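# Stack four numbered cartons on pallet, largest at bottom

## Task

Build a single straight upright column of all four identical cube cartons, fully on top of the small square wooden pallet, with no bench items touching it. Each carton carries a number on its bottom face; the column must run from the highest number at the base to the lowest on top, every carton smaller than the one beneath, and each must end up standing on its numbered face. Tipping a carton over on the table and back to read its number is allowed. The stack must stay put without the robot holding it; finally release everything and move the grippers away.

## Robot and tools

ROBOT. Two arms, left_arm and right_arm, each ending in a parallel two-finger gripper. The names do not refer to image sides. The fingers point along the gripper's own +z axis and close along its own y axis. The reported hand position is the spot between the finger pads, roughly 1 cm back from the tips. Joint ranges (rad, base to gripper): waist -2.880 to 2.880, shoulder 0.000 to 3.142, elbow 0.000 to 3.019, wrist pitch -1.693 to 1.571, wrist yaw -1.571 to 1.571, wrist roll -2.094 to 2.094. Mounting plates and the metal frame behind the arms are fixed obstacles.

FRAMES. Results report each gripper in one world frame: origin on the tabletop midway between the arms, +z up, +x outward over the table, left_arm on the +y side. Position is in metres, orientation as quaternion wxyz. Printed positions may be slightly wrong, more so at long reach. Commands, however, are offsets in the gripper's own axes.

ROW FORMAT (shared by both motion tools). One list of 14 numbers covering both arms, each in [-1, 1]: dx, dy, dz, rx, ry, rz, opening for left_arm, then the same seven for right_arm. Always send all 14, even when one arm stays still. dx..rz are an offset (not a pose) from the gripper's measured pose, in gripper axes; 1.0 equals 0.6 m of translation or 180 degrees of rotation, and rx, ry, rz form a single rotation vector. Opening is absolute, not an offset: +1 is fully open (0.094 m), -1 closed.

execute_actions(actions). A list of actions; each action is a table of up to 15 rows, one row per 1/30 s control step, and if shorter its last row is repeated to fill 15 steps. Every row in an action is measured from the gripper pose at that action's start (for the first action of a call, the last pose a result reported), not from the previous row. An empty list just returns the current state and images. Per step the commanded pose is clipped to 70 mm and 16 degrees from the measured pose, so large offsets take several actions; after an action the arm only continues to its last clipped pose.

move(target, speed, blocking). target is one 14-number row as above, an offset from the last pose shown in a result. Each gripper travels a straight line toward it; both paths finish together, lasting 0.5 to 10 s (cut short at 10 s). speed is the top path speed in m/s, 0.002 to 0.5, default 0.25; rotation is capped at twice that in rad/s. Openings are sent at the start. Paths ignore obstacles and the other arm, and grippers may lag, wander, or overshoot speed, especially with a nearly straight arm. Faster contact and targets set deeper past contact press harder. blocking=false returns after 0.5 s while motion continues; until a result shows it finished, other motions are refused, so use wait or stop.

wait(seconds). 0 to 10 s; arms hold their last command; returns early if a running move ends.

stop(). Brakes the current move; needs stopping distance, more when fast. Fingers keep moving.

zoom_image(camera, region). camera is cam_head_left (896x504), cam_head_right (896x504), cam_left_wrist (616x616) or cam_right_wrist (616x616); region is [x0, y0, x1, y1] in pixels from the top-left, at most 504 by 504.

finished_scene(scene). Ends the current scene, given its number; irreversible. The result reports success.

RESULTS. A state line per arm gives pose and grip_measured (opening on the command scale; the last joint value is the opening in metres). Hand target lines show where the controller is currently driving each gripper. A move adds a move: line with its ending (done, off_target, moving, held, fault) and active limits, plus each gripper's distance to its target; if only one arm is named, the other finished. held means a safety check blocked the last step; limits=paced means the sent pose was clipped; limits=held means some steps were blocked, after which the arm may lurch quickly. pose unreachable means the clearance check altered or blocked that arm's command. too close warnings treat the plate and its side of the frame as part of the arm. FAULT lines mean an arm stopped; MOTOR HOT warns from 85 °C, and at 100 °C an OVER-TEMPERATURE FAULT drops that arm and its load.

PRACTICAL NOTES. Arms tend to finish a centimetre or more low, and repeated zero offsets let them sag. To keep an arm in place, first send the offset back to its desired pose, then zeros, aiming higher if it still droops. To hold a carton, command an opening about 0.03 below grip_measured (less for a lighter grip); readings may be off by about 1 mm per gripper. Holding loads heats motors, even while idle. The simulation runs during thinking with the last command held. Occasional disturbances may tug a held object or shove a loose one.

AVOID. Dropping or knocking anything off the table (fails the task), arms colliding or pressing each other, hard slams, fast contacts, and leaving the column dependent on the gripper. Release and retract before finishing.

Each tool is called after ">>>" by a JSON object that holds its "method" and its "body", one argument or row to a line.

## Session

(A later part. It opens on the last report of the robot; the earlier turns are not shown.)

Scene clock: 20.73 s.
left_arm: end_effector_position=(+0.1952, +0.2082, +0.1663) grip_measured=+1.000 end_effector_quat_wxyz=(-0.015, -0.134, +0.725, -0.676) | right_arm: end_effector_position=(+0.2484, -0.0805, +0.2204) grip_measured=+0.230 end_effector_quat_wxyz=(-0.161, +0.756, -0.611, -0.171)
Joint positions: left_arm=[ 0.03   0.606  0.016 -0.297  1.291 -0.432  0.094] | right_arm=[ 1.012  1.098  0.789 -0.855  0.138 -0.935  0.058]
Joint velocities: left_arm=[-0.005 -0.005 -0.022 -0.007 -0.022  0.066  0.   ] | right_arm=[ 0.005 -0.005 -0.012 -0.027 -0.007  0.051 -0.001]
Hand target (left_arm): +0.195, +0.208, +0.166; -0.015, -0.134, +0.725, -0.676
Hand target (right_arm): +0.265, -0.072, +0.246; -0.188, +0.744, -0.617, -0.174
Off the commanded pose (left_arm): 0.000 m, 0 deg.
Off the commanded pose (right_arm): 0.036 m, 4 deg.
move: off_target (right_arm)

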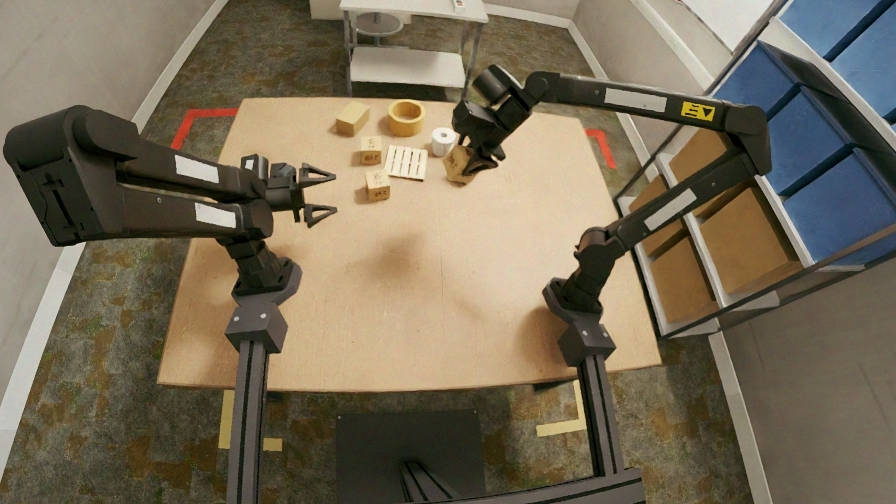

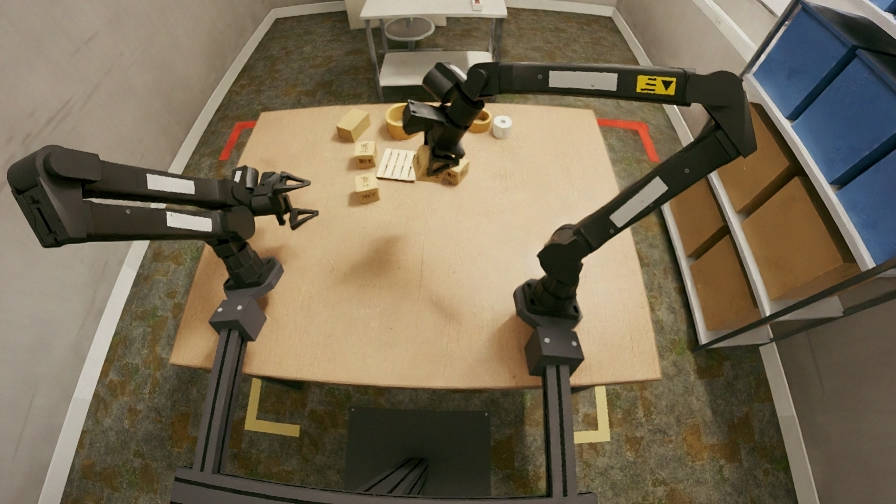

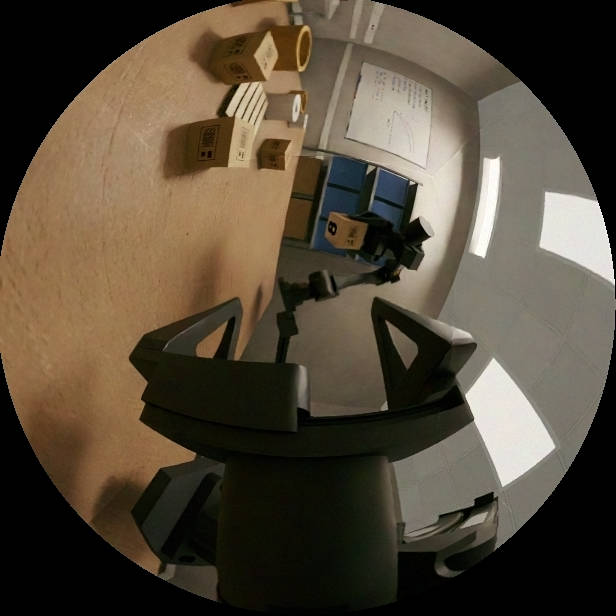

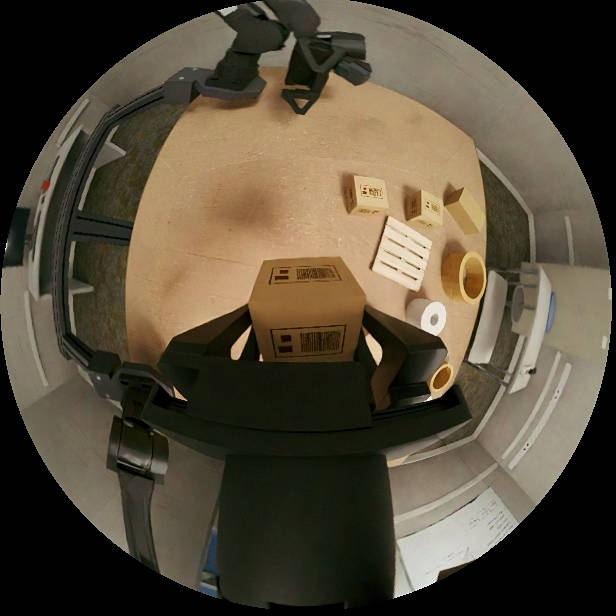

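>>> {"method": "zoom_image", "body": {
  "camera": "cam_left_wrist",
  "region": [310,200,380,260]
}}

>>> {"method": "move", "body": {
  "target": [0,0,0,0,0,0,1,0,0,0,0.005,0.15,0.05,0.17],
  "speed": 0.2
}}

>>> {"method": "move", "body": {
  "target": [0,0,0,0,0,0,1,0,0,0.28,0,0,0,0.17],
  "speed": 0.15
}}

Region (310, 200, 380, 260) of cam_left_wrist's 616x616 image, scaled by 7.200, with more detail than that image has; it fills the top 432 rows of this view, and the rest is white.

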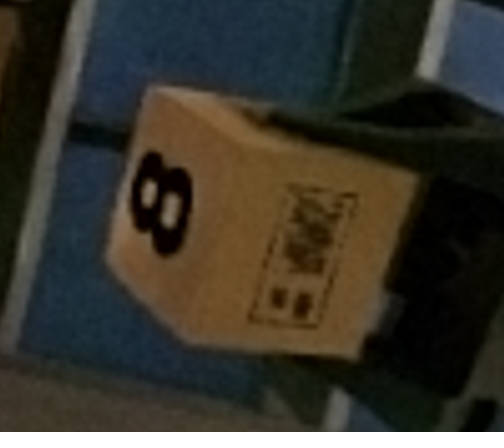

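Scene clock: 23.03 s.
left_arm: end_effector_position=(+0.1952, +0.2082, +0.1663) grip_measured=+1.000 end_effector_quat_wxyz=(-0.015, -0.134, +0.725, -0.676) | right_arm: end_effector_position=(+0.2366, -0.0972, +0.2034) grip_measured=+0.230 end_effector_quat_wxyz=(+0.024, +0.734, -0.679, +0.012)
Joint positions: left_arm=[ 0.03   0.606  0.016 -0.297  1.291 -0.432  0.094] | right_arm=[ 1.157  1.356  0.956 -1.244  0.496 -0.502  0.058]
Joint velocities: left_arm=[-0.005 -0.005 -0.012  0.017 -0.007  0.022  0.   ] | right_arm=[-0.005 -0.005 -0.012 -0.002 -0.007 -0.022  0.   ]
Hand target (left_arm): +0.195, +0.208, +0.166; -0.015, -0.134, +0.725, -0.676
Hand target (right_arm): +0.249, -0.083, +0.221; -0.003, +0.723, -0.691, +0.003
Off the commanded pose (left_arm): 0.000 m, 0 deg.
Off the commanded pose (right_arm): 0.027 m, 4 deg.
move: off_target (right_arm)

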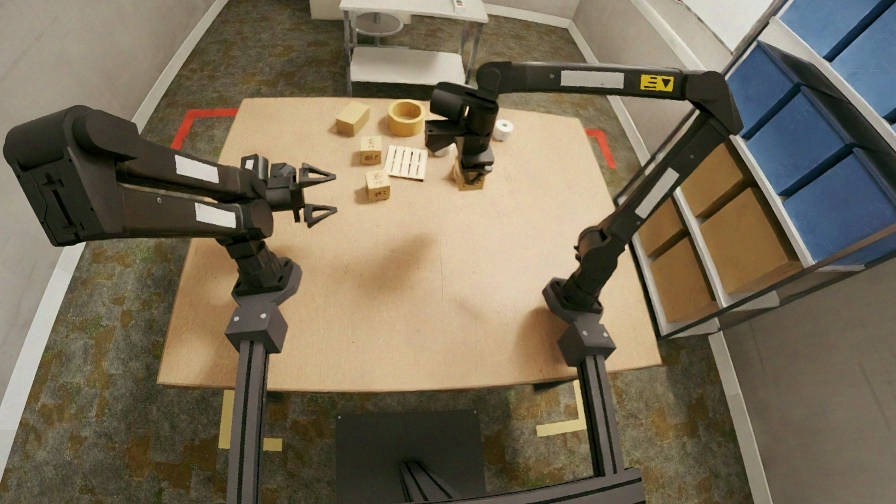

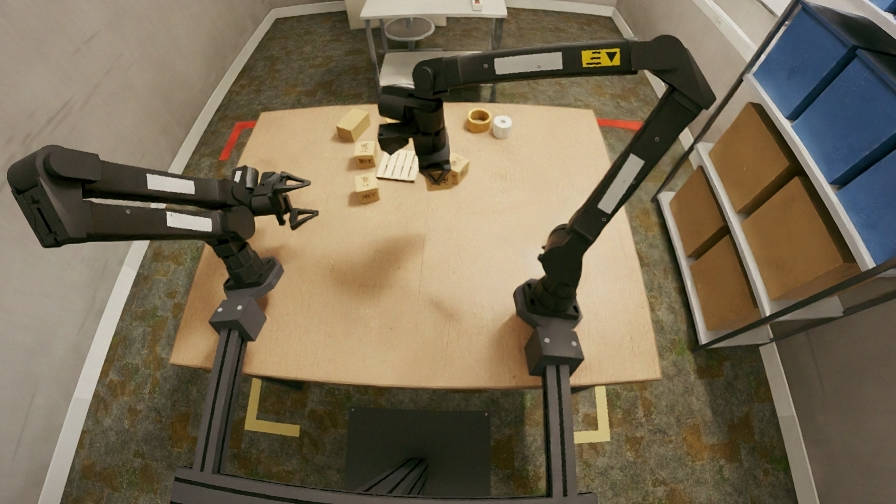

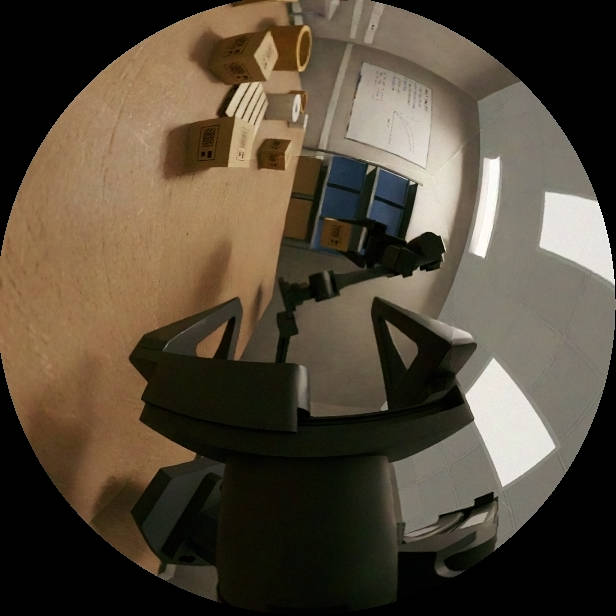

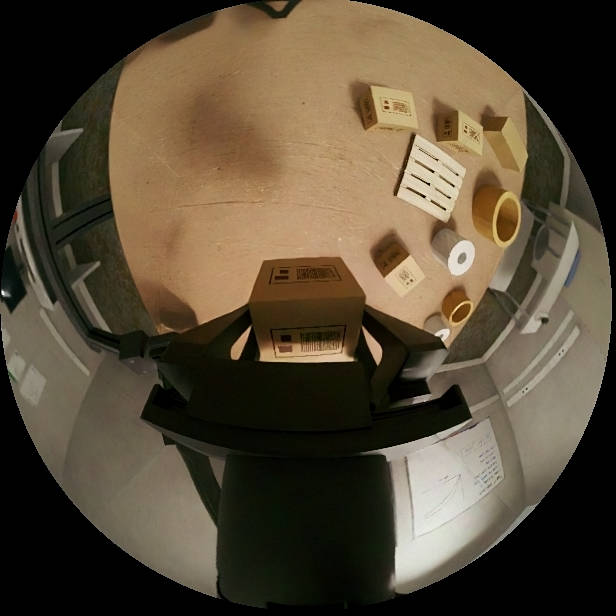

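Scene clock: 24.57 s.
left_arm: end_effector_position=(+0.1952, +0.2082, +0.1663) grip_measured=+1.000 end_effector_quat_wxyz=(-0.015, -0.134, +0.725, -0.676) | right_arm: end_effector_position=(+0.2385, -0.1024, +0.0436) grip_measured=+0.230 end_effector_quat_wxyz=(+0.016, +0.729, -0.684, +0.010)
Joint positions: left_arm=[ 0.03   0.606  0.016 -0.297  1.291 -0.432  0.094] | right_arm=[ 0.935  1.575  0.746 -0.674  0.496 -0.748  0.058]
Joint velocities: left_arm=[-0.005 -0.015 -0.002 -0.012  0.051  0.022  0.   ] | right_arm=[-0.005  0.005  0.012  0.007 -0.051  0.051 -0.001]
Hand target (left_arm): +0.195, +0.208, +0.166; -0.015, -0.134, +0.725, -0.676
Hand target (right_arm): +0.236, -0.105, +0.037; +0.022, +0.734, -0.679, +0.010
Off the commanded pose (left_arm): 0.000 m, 0 deg.
Off the commanded pose (right_arm): 0.010 m, 1 deg.
move: done

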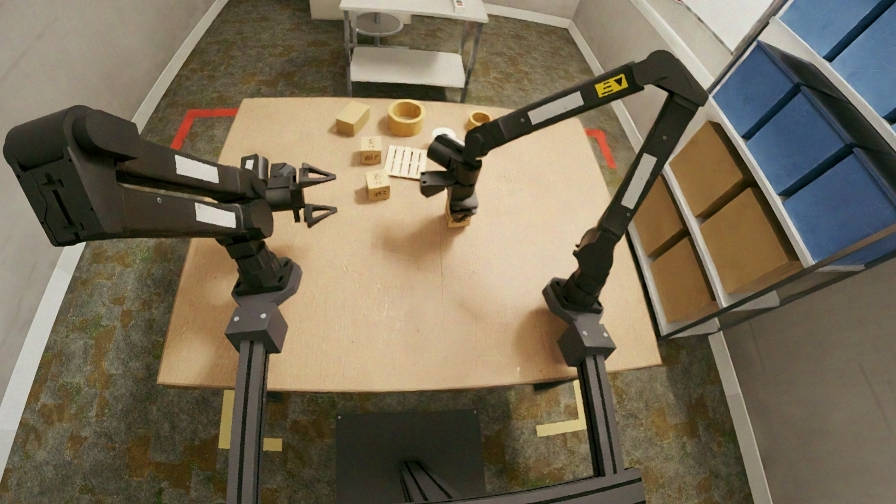

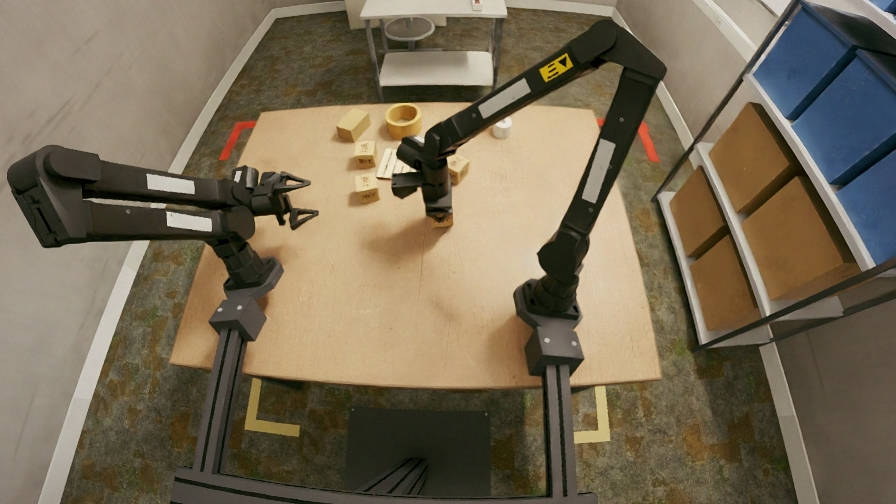

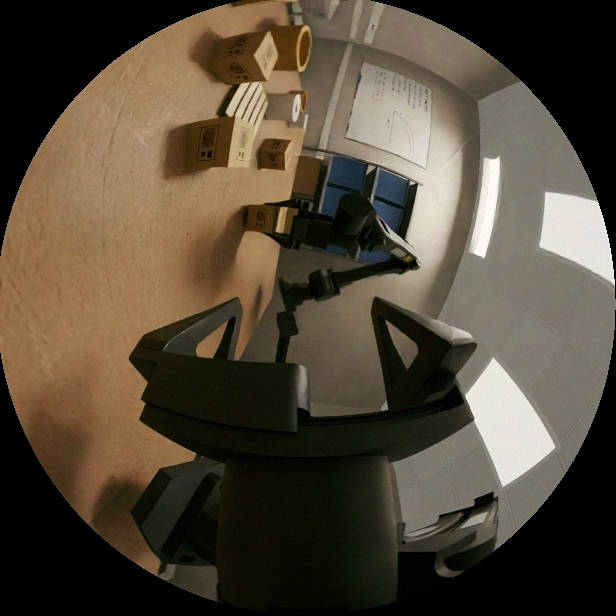

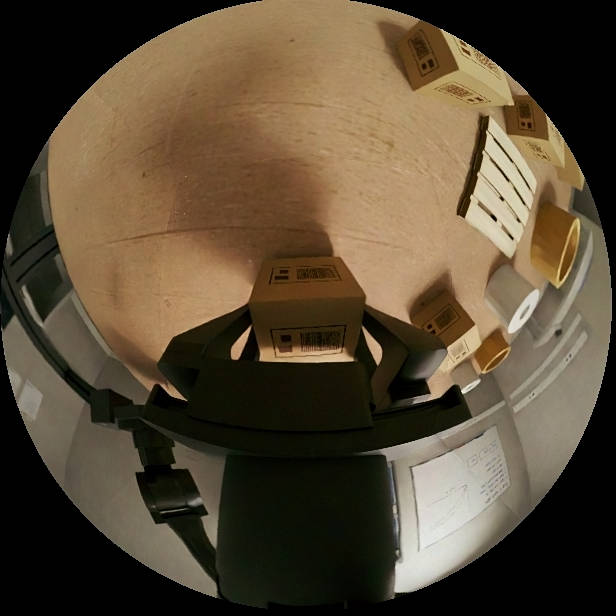

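>>> {"method": "execute_actions", "body": {
  "actions": [
    [[0,0,0,0,0,0,1,0,0,0.035,0,0,0,0.17]],
    [[0,0,0,0,0,0,1,0,0,0,0,0,0,1]]
  ]
}}

>>> {"method": "move", "body": {
  "target": [0,0,0,0,0,0,1,0,0,-0.15,0,0,0,1],
  "speed": 0.2
}}

>>> {"method": "move", "body": {
  "target": [0,0,0,0,0,0,1,0.05,-0.29,0,0,0,0.24,1],
  "speed": 0.2
}}

Scene clock: 25.90 s.
left_arm: end_effector_position=(+0.1952, +0.2082, +0.1663) grip_measured=+1.000 end_effector_quat_wxyz=(-0.015, -0.134, +0.725, -0.676) | right_arm: end_effector_position=(+0.2434, -0.0978, +0.0325) grip_measured=+1.000 end_effector_quat_wxyz=(+0.004, +0.724, -0.690, +0.010)
Joint positions: left_arm=[ 0.03   0.606  0.016 -0.297  1.291 -0.432  0.094] | right_arm=[ 0.918  1.601  0.742 -0.61   0.494 -0.764  0.094]
Joint velocities: left_arm=[-0.005  0.005  0.002 -0.002  0.081  0.022  0.   ] | right_arm=[-0.015 -0.005 -0.002  0.002  0.066 -0.022  0.   ]
Hand target (left_arm): +0.195, +0.208, +0.166; -0.015, -0.134, +0.725, -0.676
Hand target (right_arm): +0.243, -0.098, +0.032; +0.004, +0.724, -0.690, +0.010
Off the commanded pose (left_arm): 0.000 m, 0 deg.
Off the commanded pose (right_arm): 0.000 m, 0 deg.

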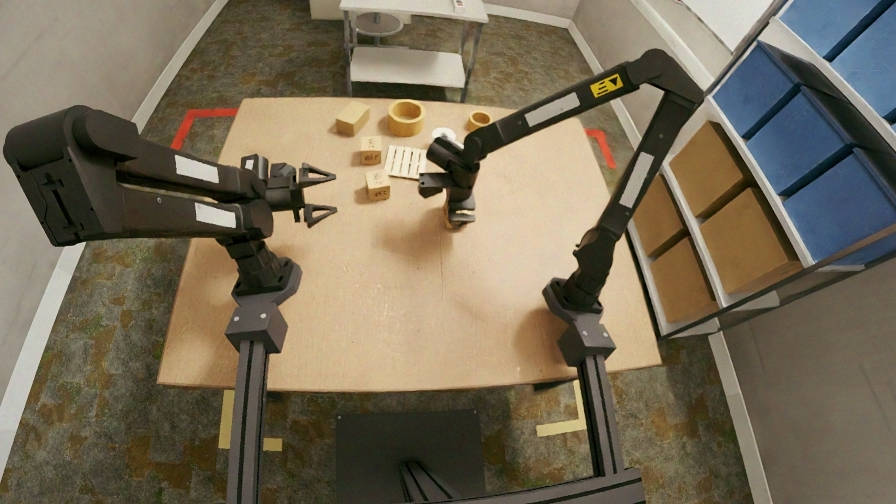

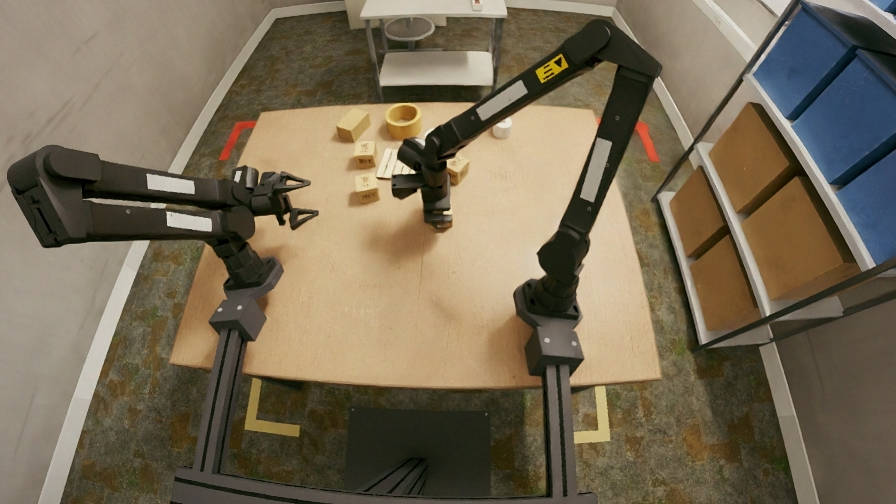

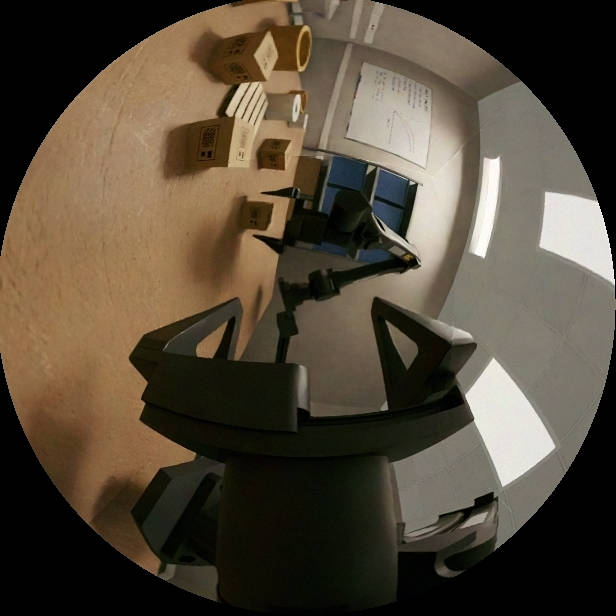

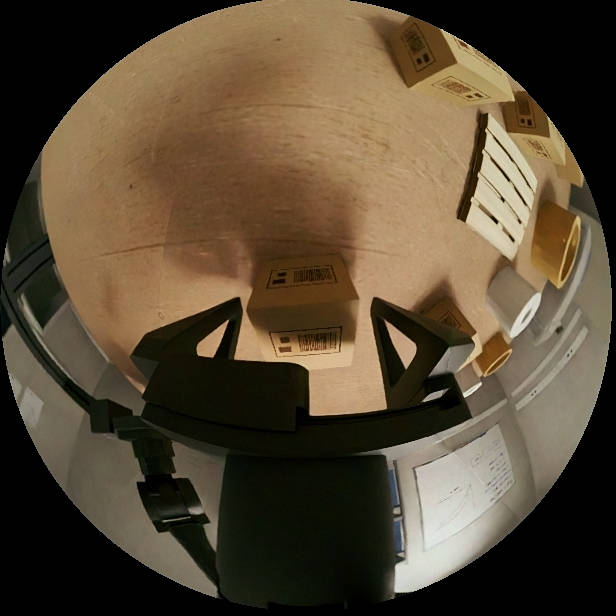

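Scene clock: 26.80 s.
left_arm: end_effector_position=(+0.1952, +0.2082, +0.1663) grip_measured=+1.000 end_effector_quat_wxyz=(-0.015, -0.134, +0.725, -0.676) | right_arm: end_effector_position=(+0.2306, -0.1065, +0.1106) grip_measured=+1.000 end_effector_quat_wxyz=(+0.020, +0.733, -0.680, +0.012)
Joint positions: left_arm=[ 0.03   0.606  0.016 -0.297  1.291 -0.432  0.094] | right_arm=[ 1.035  1.438  0.788 -0.919  0.502 -0.641  0.094]
Joint velocities: left_arm=[-0.005 -0.015  0.007  0.002 -0.037 -0.022  0.   ] | right_arm=[-0.005  0.005 -0.007 -0.012  0.037  0.051  0.   ]
Hand target (left_arm): +0.195, +0.208, +0.166; -0.015, -0.134, +0.725, -0.676
Hand target (right_arm): +0.241, -0.096, +0.122; +0.005, +0.724, -0.690, +0.011
Off the commanded pose (left_arm): 0.000 m, 0 deg.
Off the commanded pose (right_arm): 0.020 m, 2 deg.
move: off_target (right_arm)

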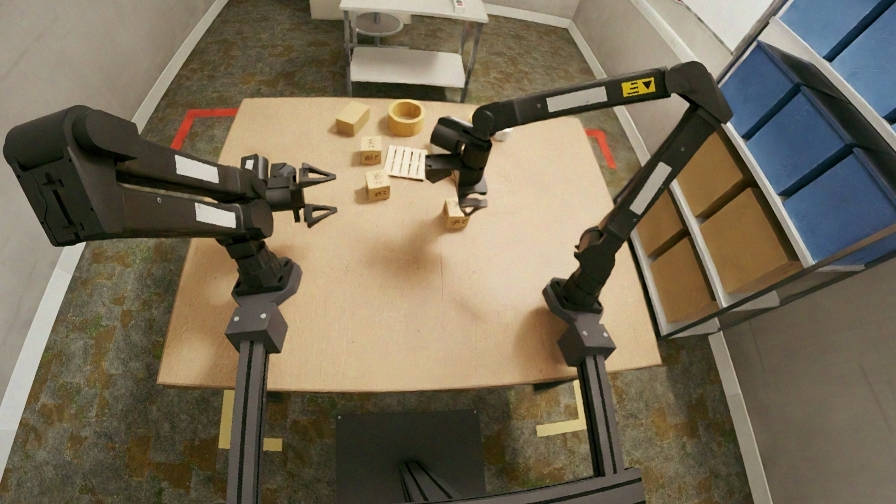

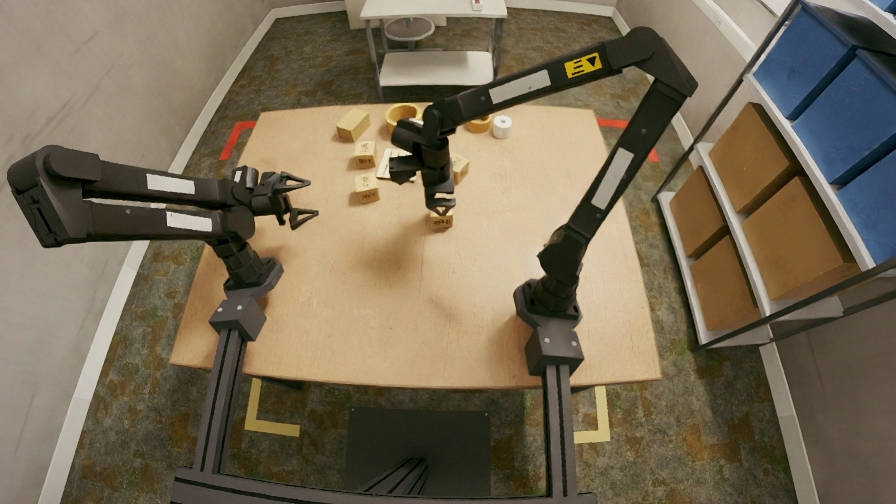

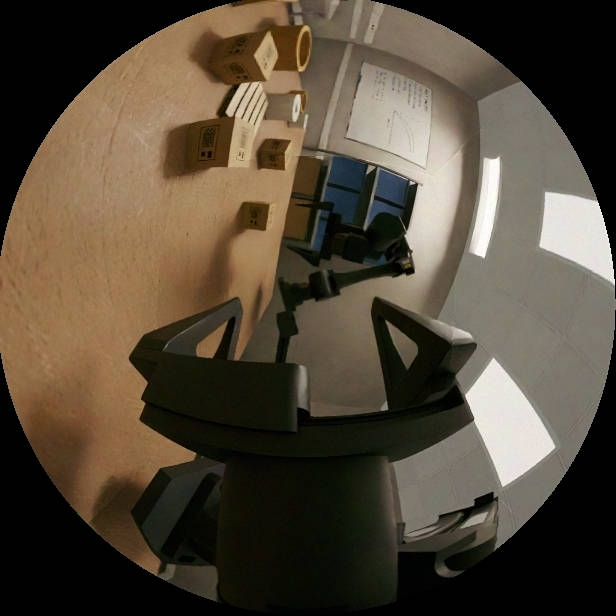

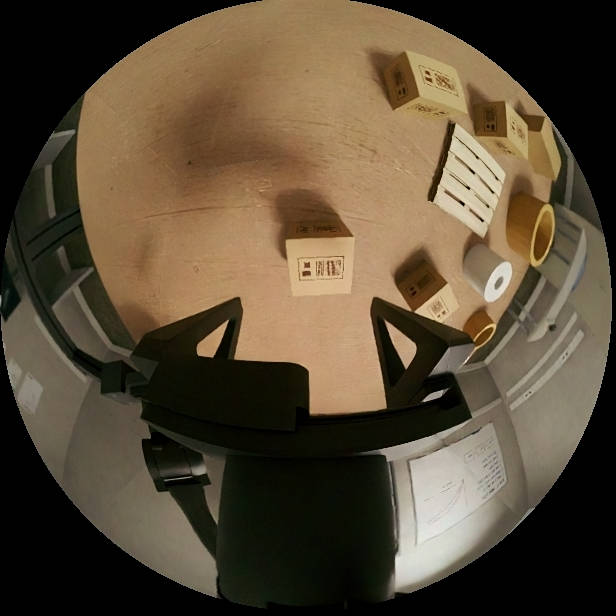

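Scene clock: 29.10 s.
left_arm: end_effector_position=(+0.1952, +0.2082, +0.1663) grip_measured=+1.000 end_effector_quat_wxyz=(-0.015, -0.134, +0.725, -0.676) | right_arm: end_effector_position=(+0.3915, -0.1269, +0.1149) grip_measured=+1.000 end_effector_quat_wxyz=(-0.012, -0.445, +0.895, -0.015)
Joint positions: left_arm=[ 0.03   0.606  0.016 -0.297  1.291 -0.432  0.094] | right_arm=[ 0.735  1.514  1.098 -0.986  0.471 -0.261  0.094]
Joint velocities: left_arm=[-0.015 -0.005 -0.002 -0.002  0.022 -0.11   0.   ] | right_arm=[-0.015  0.005  0.002 -0.007 -0.081  0.007  0.   ]
Hand target (left_arm): +0.195, +0.208, +0.166; -0.015, -0.134, +0.725, -0.676
Hand target (right_arm): +0.405, -0.123, +0.113; -0.012, -0.431, +0.902, -0.015
Off the commanded pose (left_arm): 0.000 m, 0 deg.
Off the commanded pose (right_arm): 0.016 m, 2 deg.
move: off_target (right_arm)

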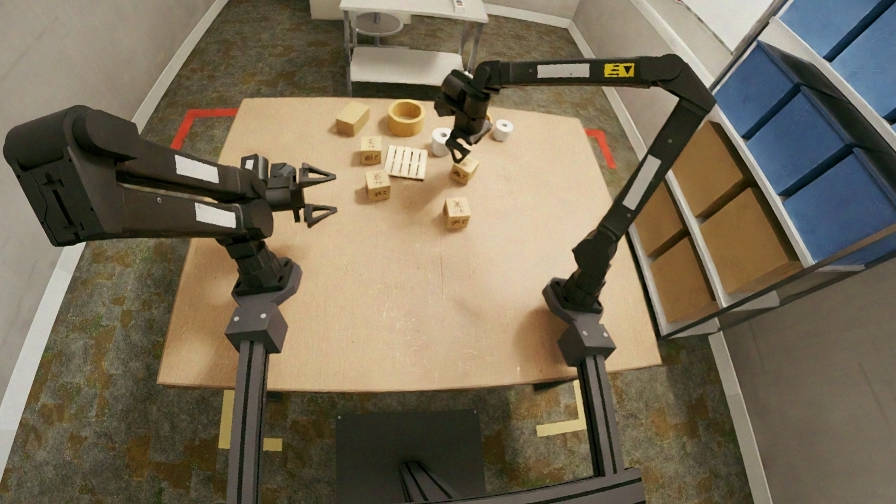

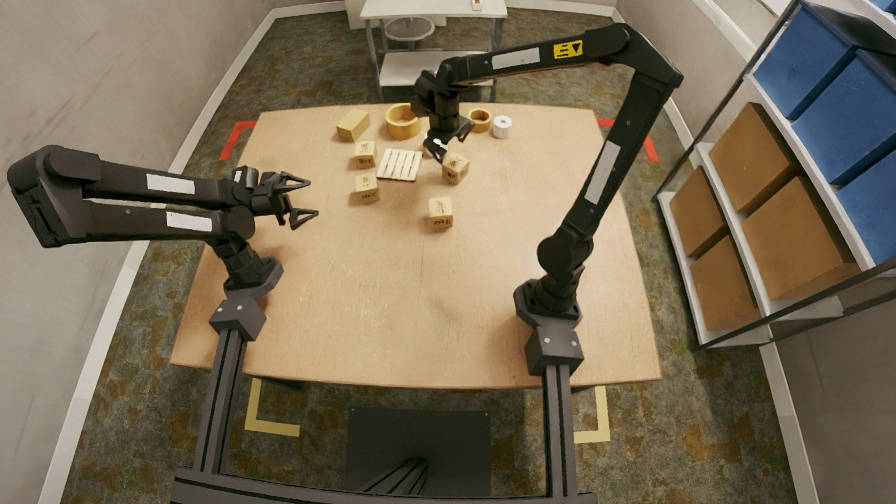

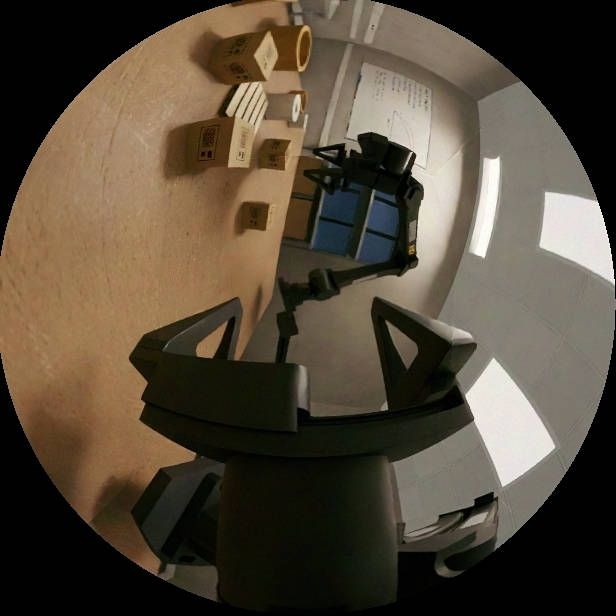

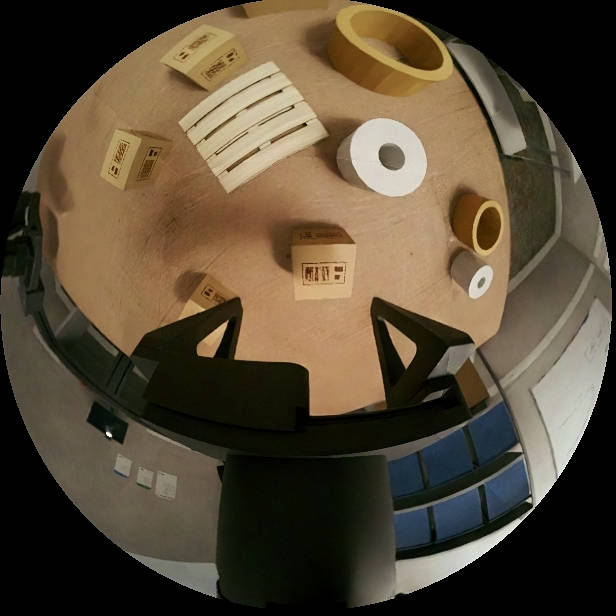

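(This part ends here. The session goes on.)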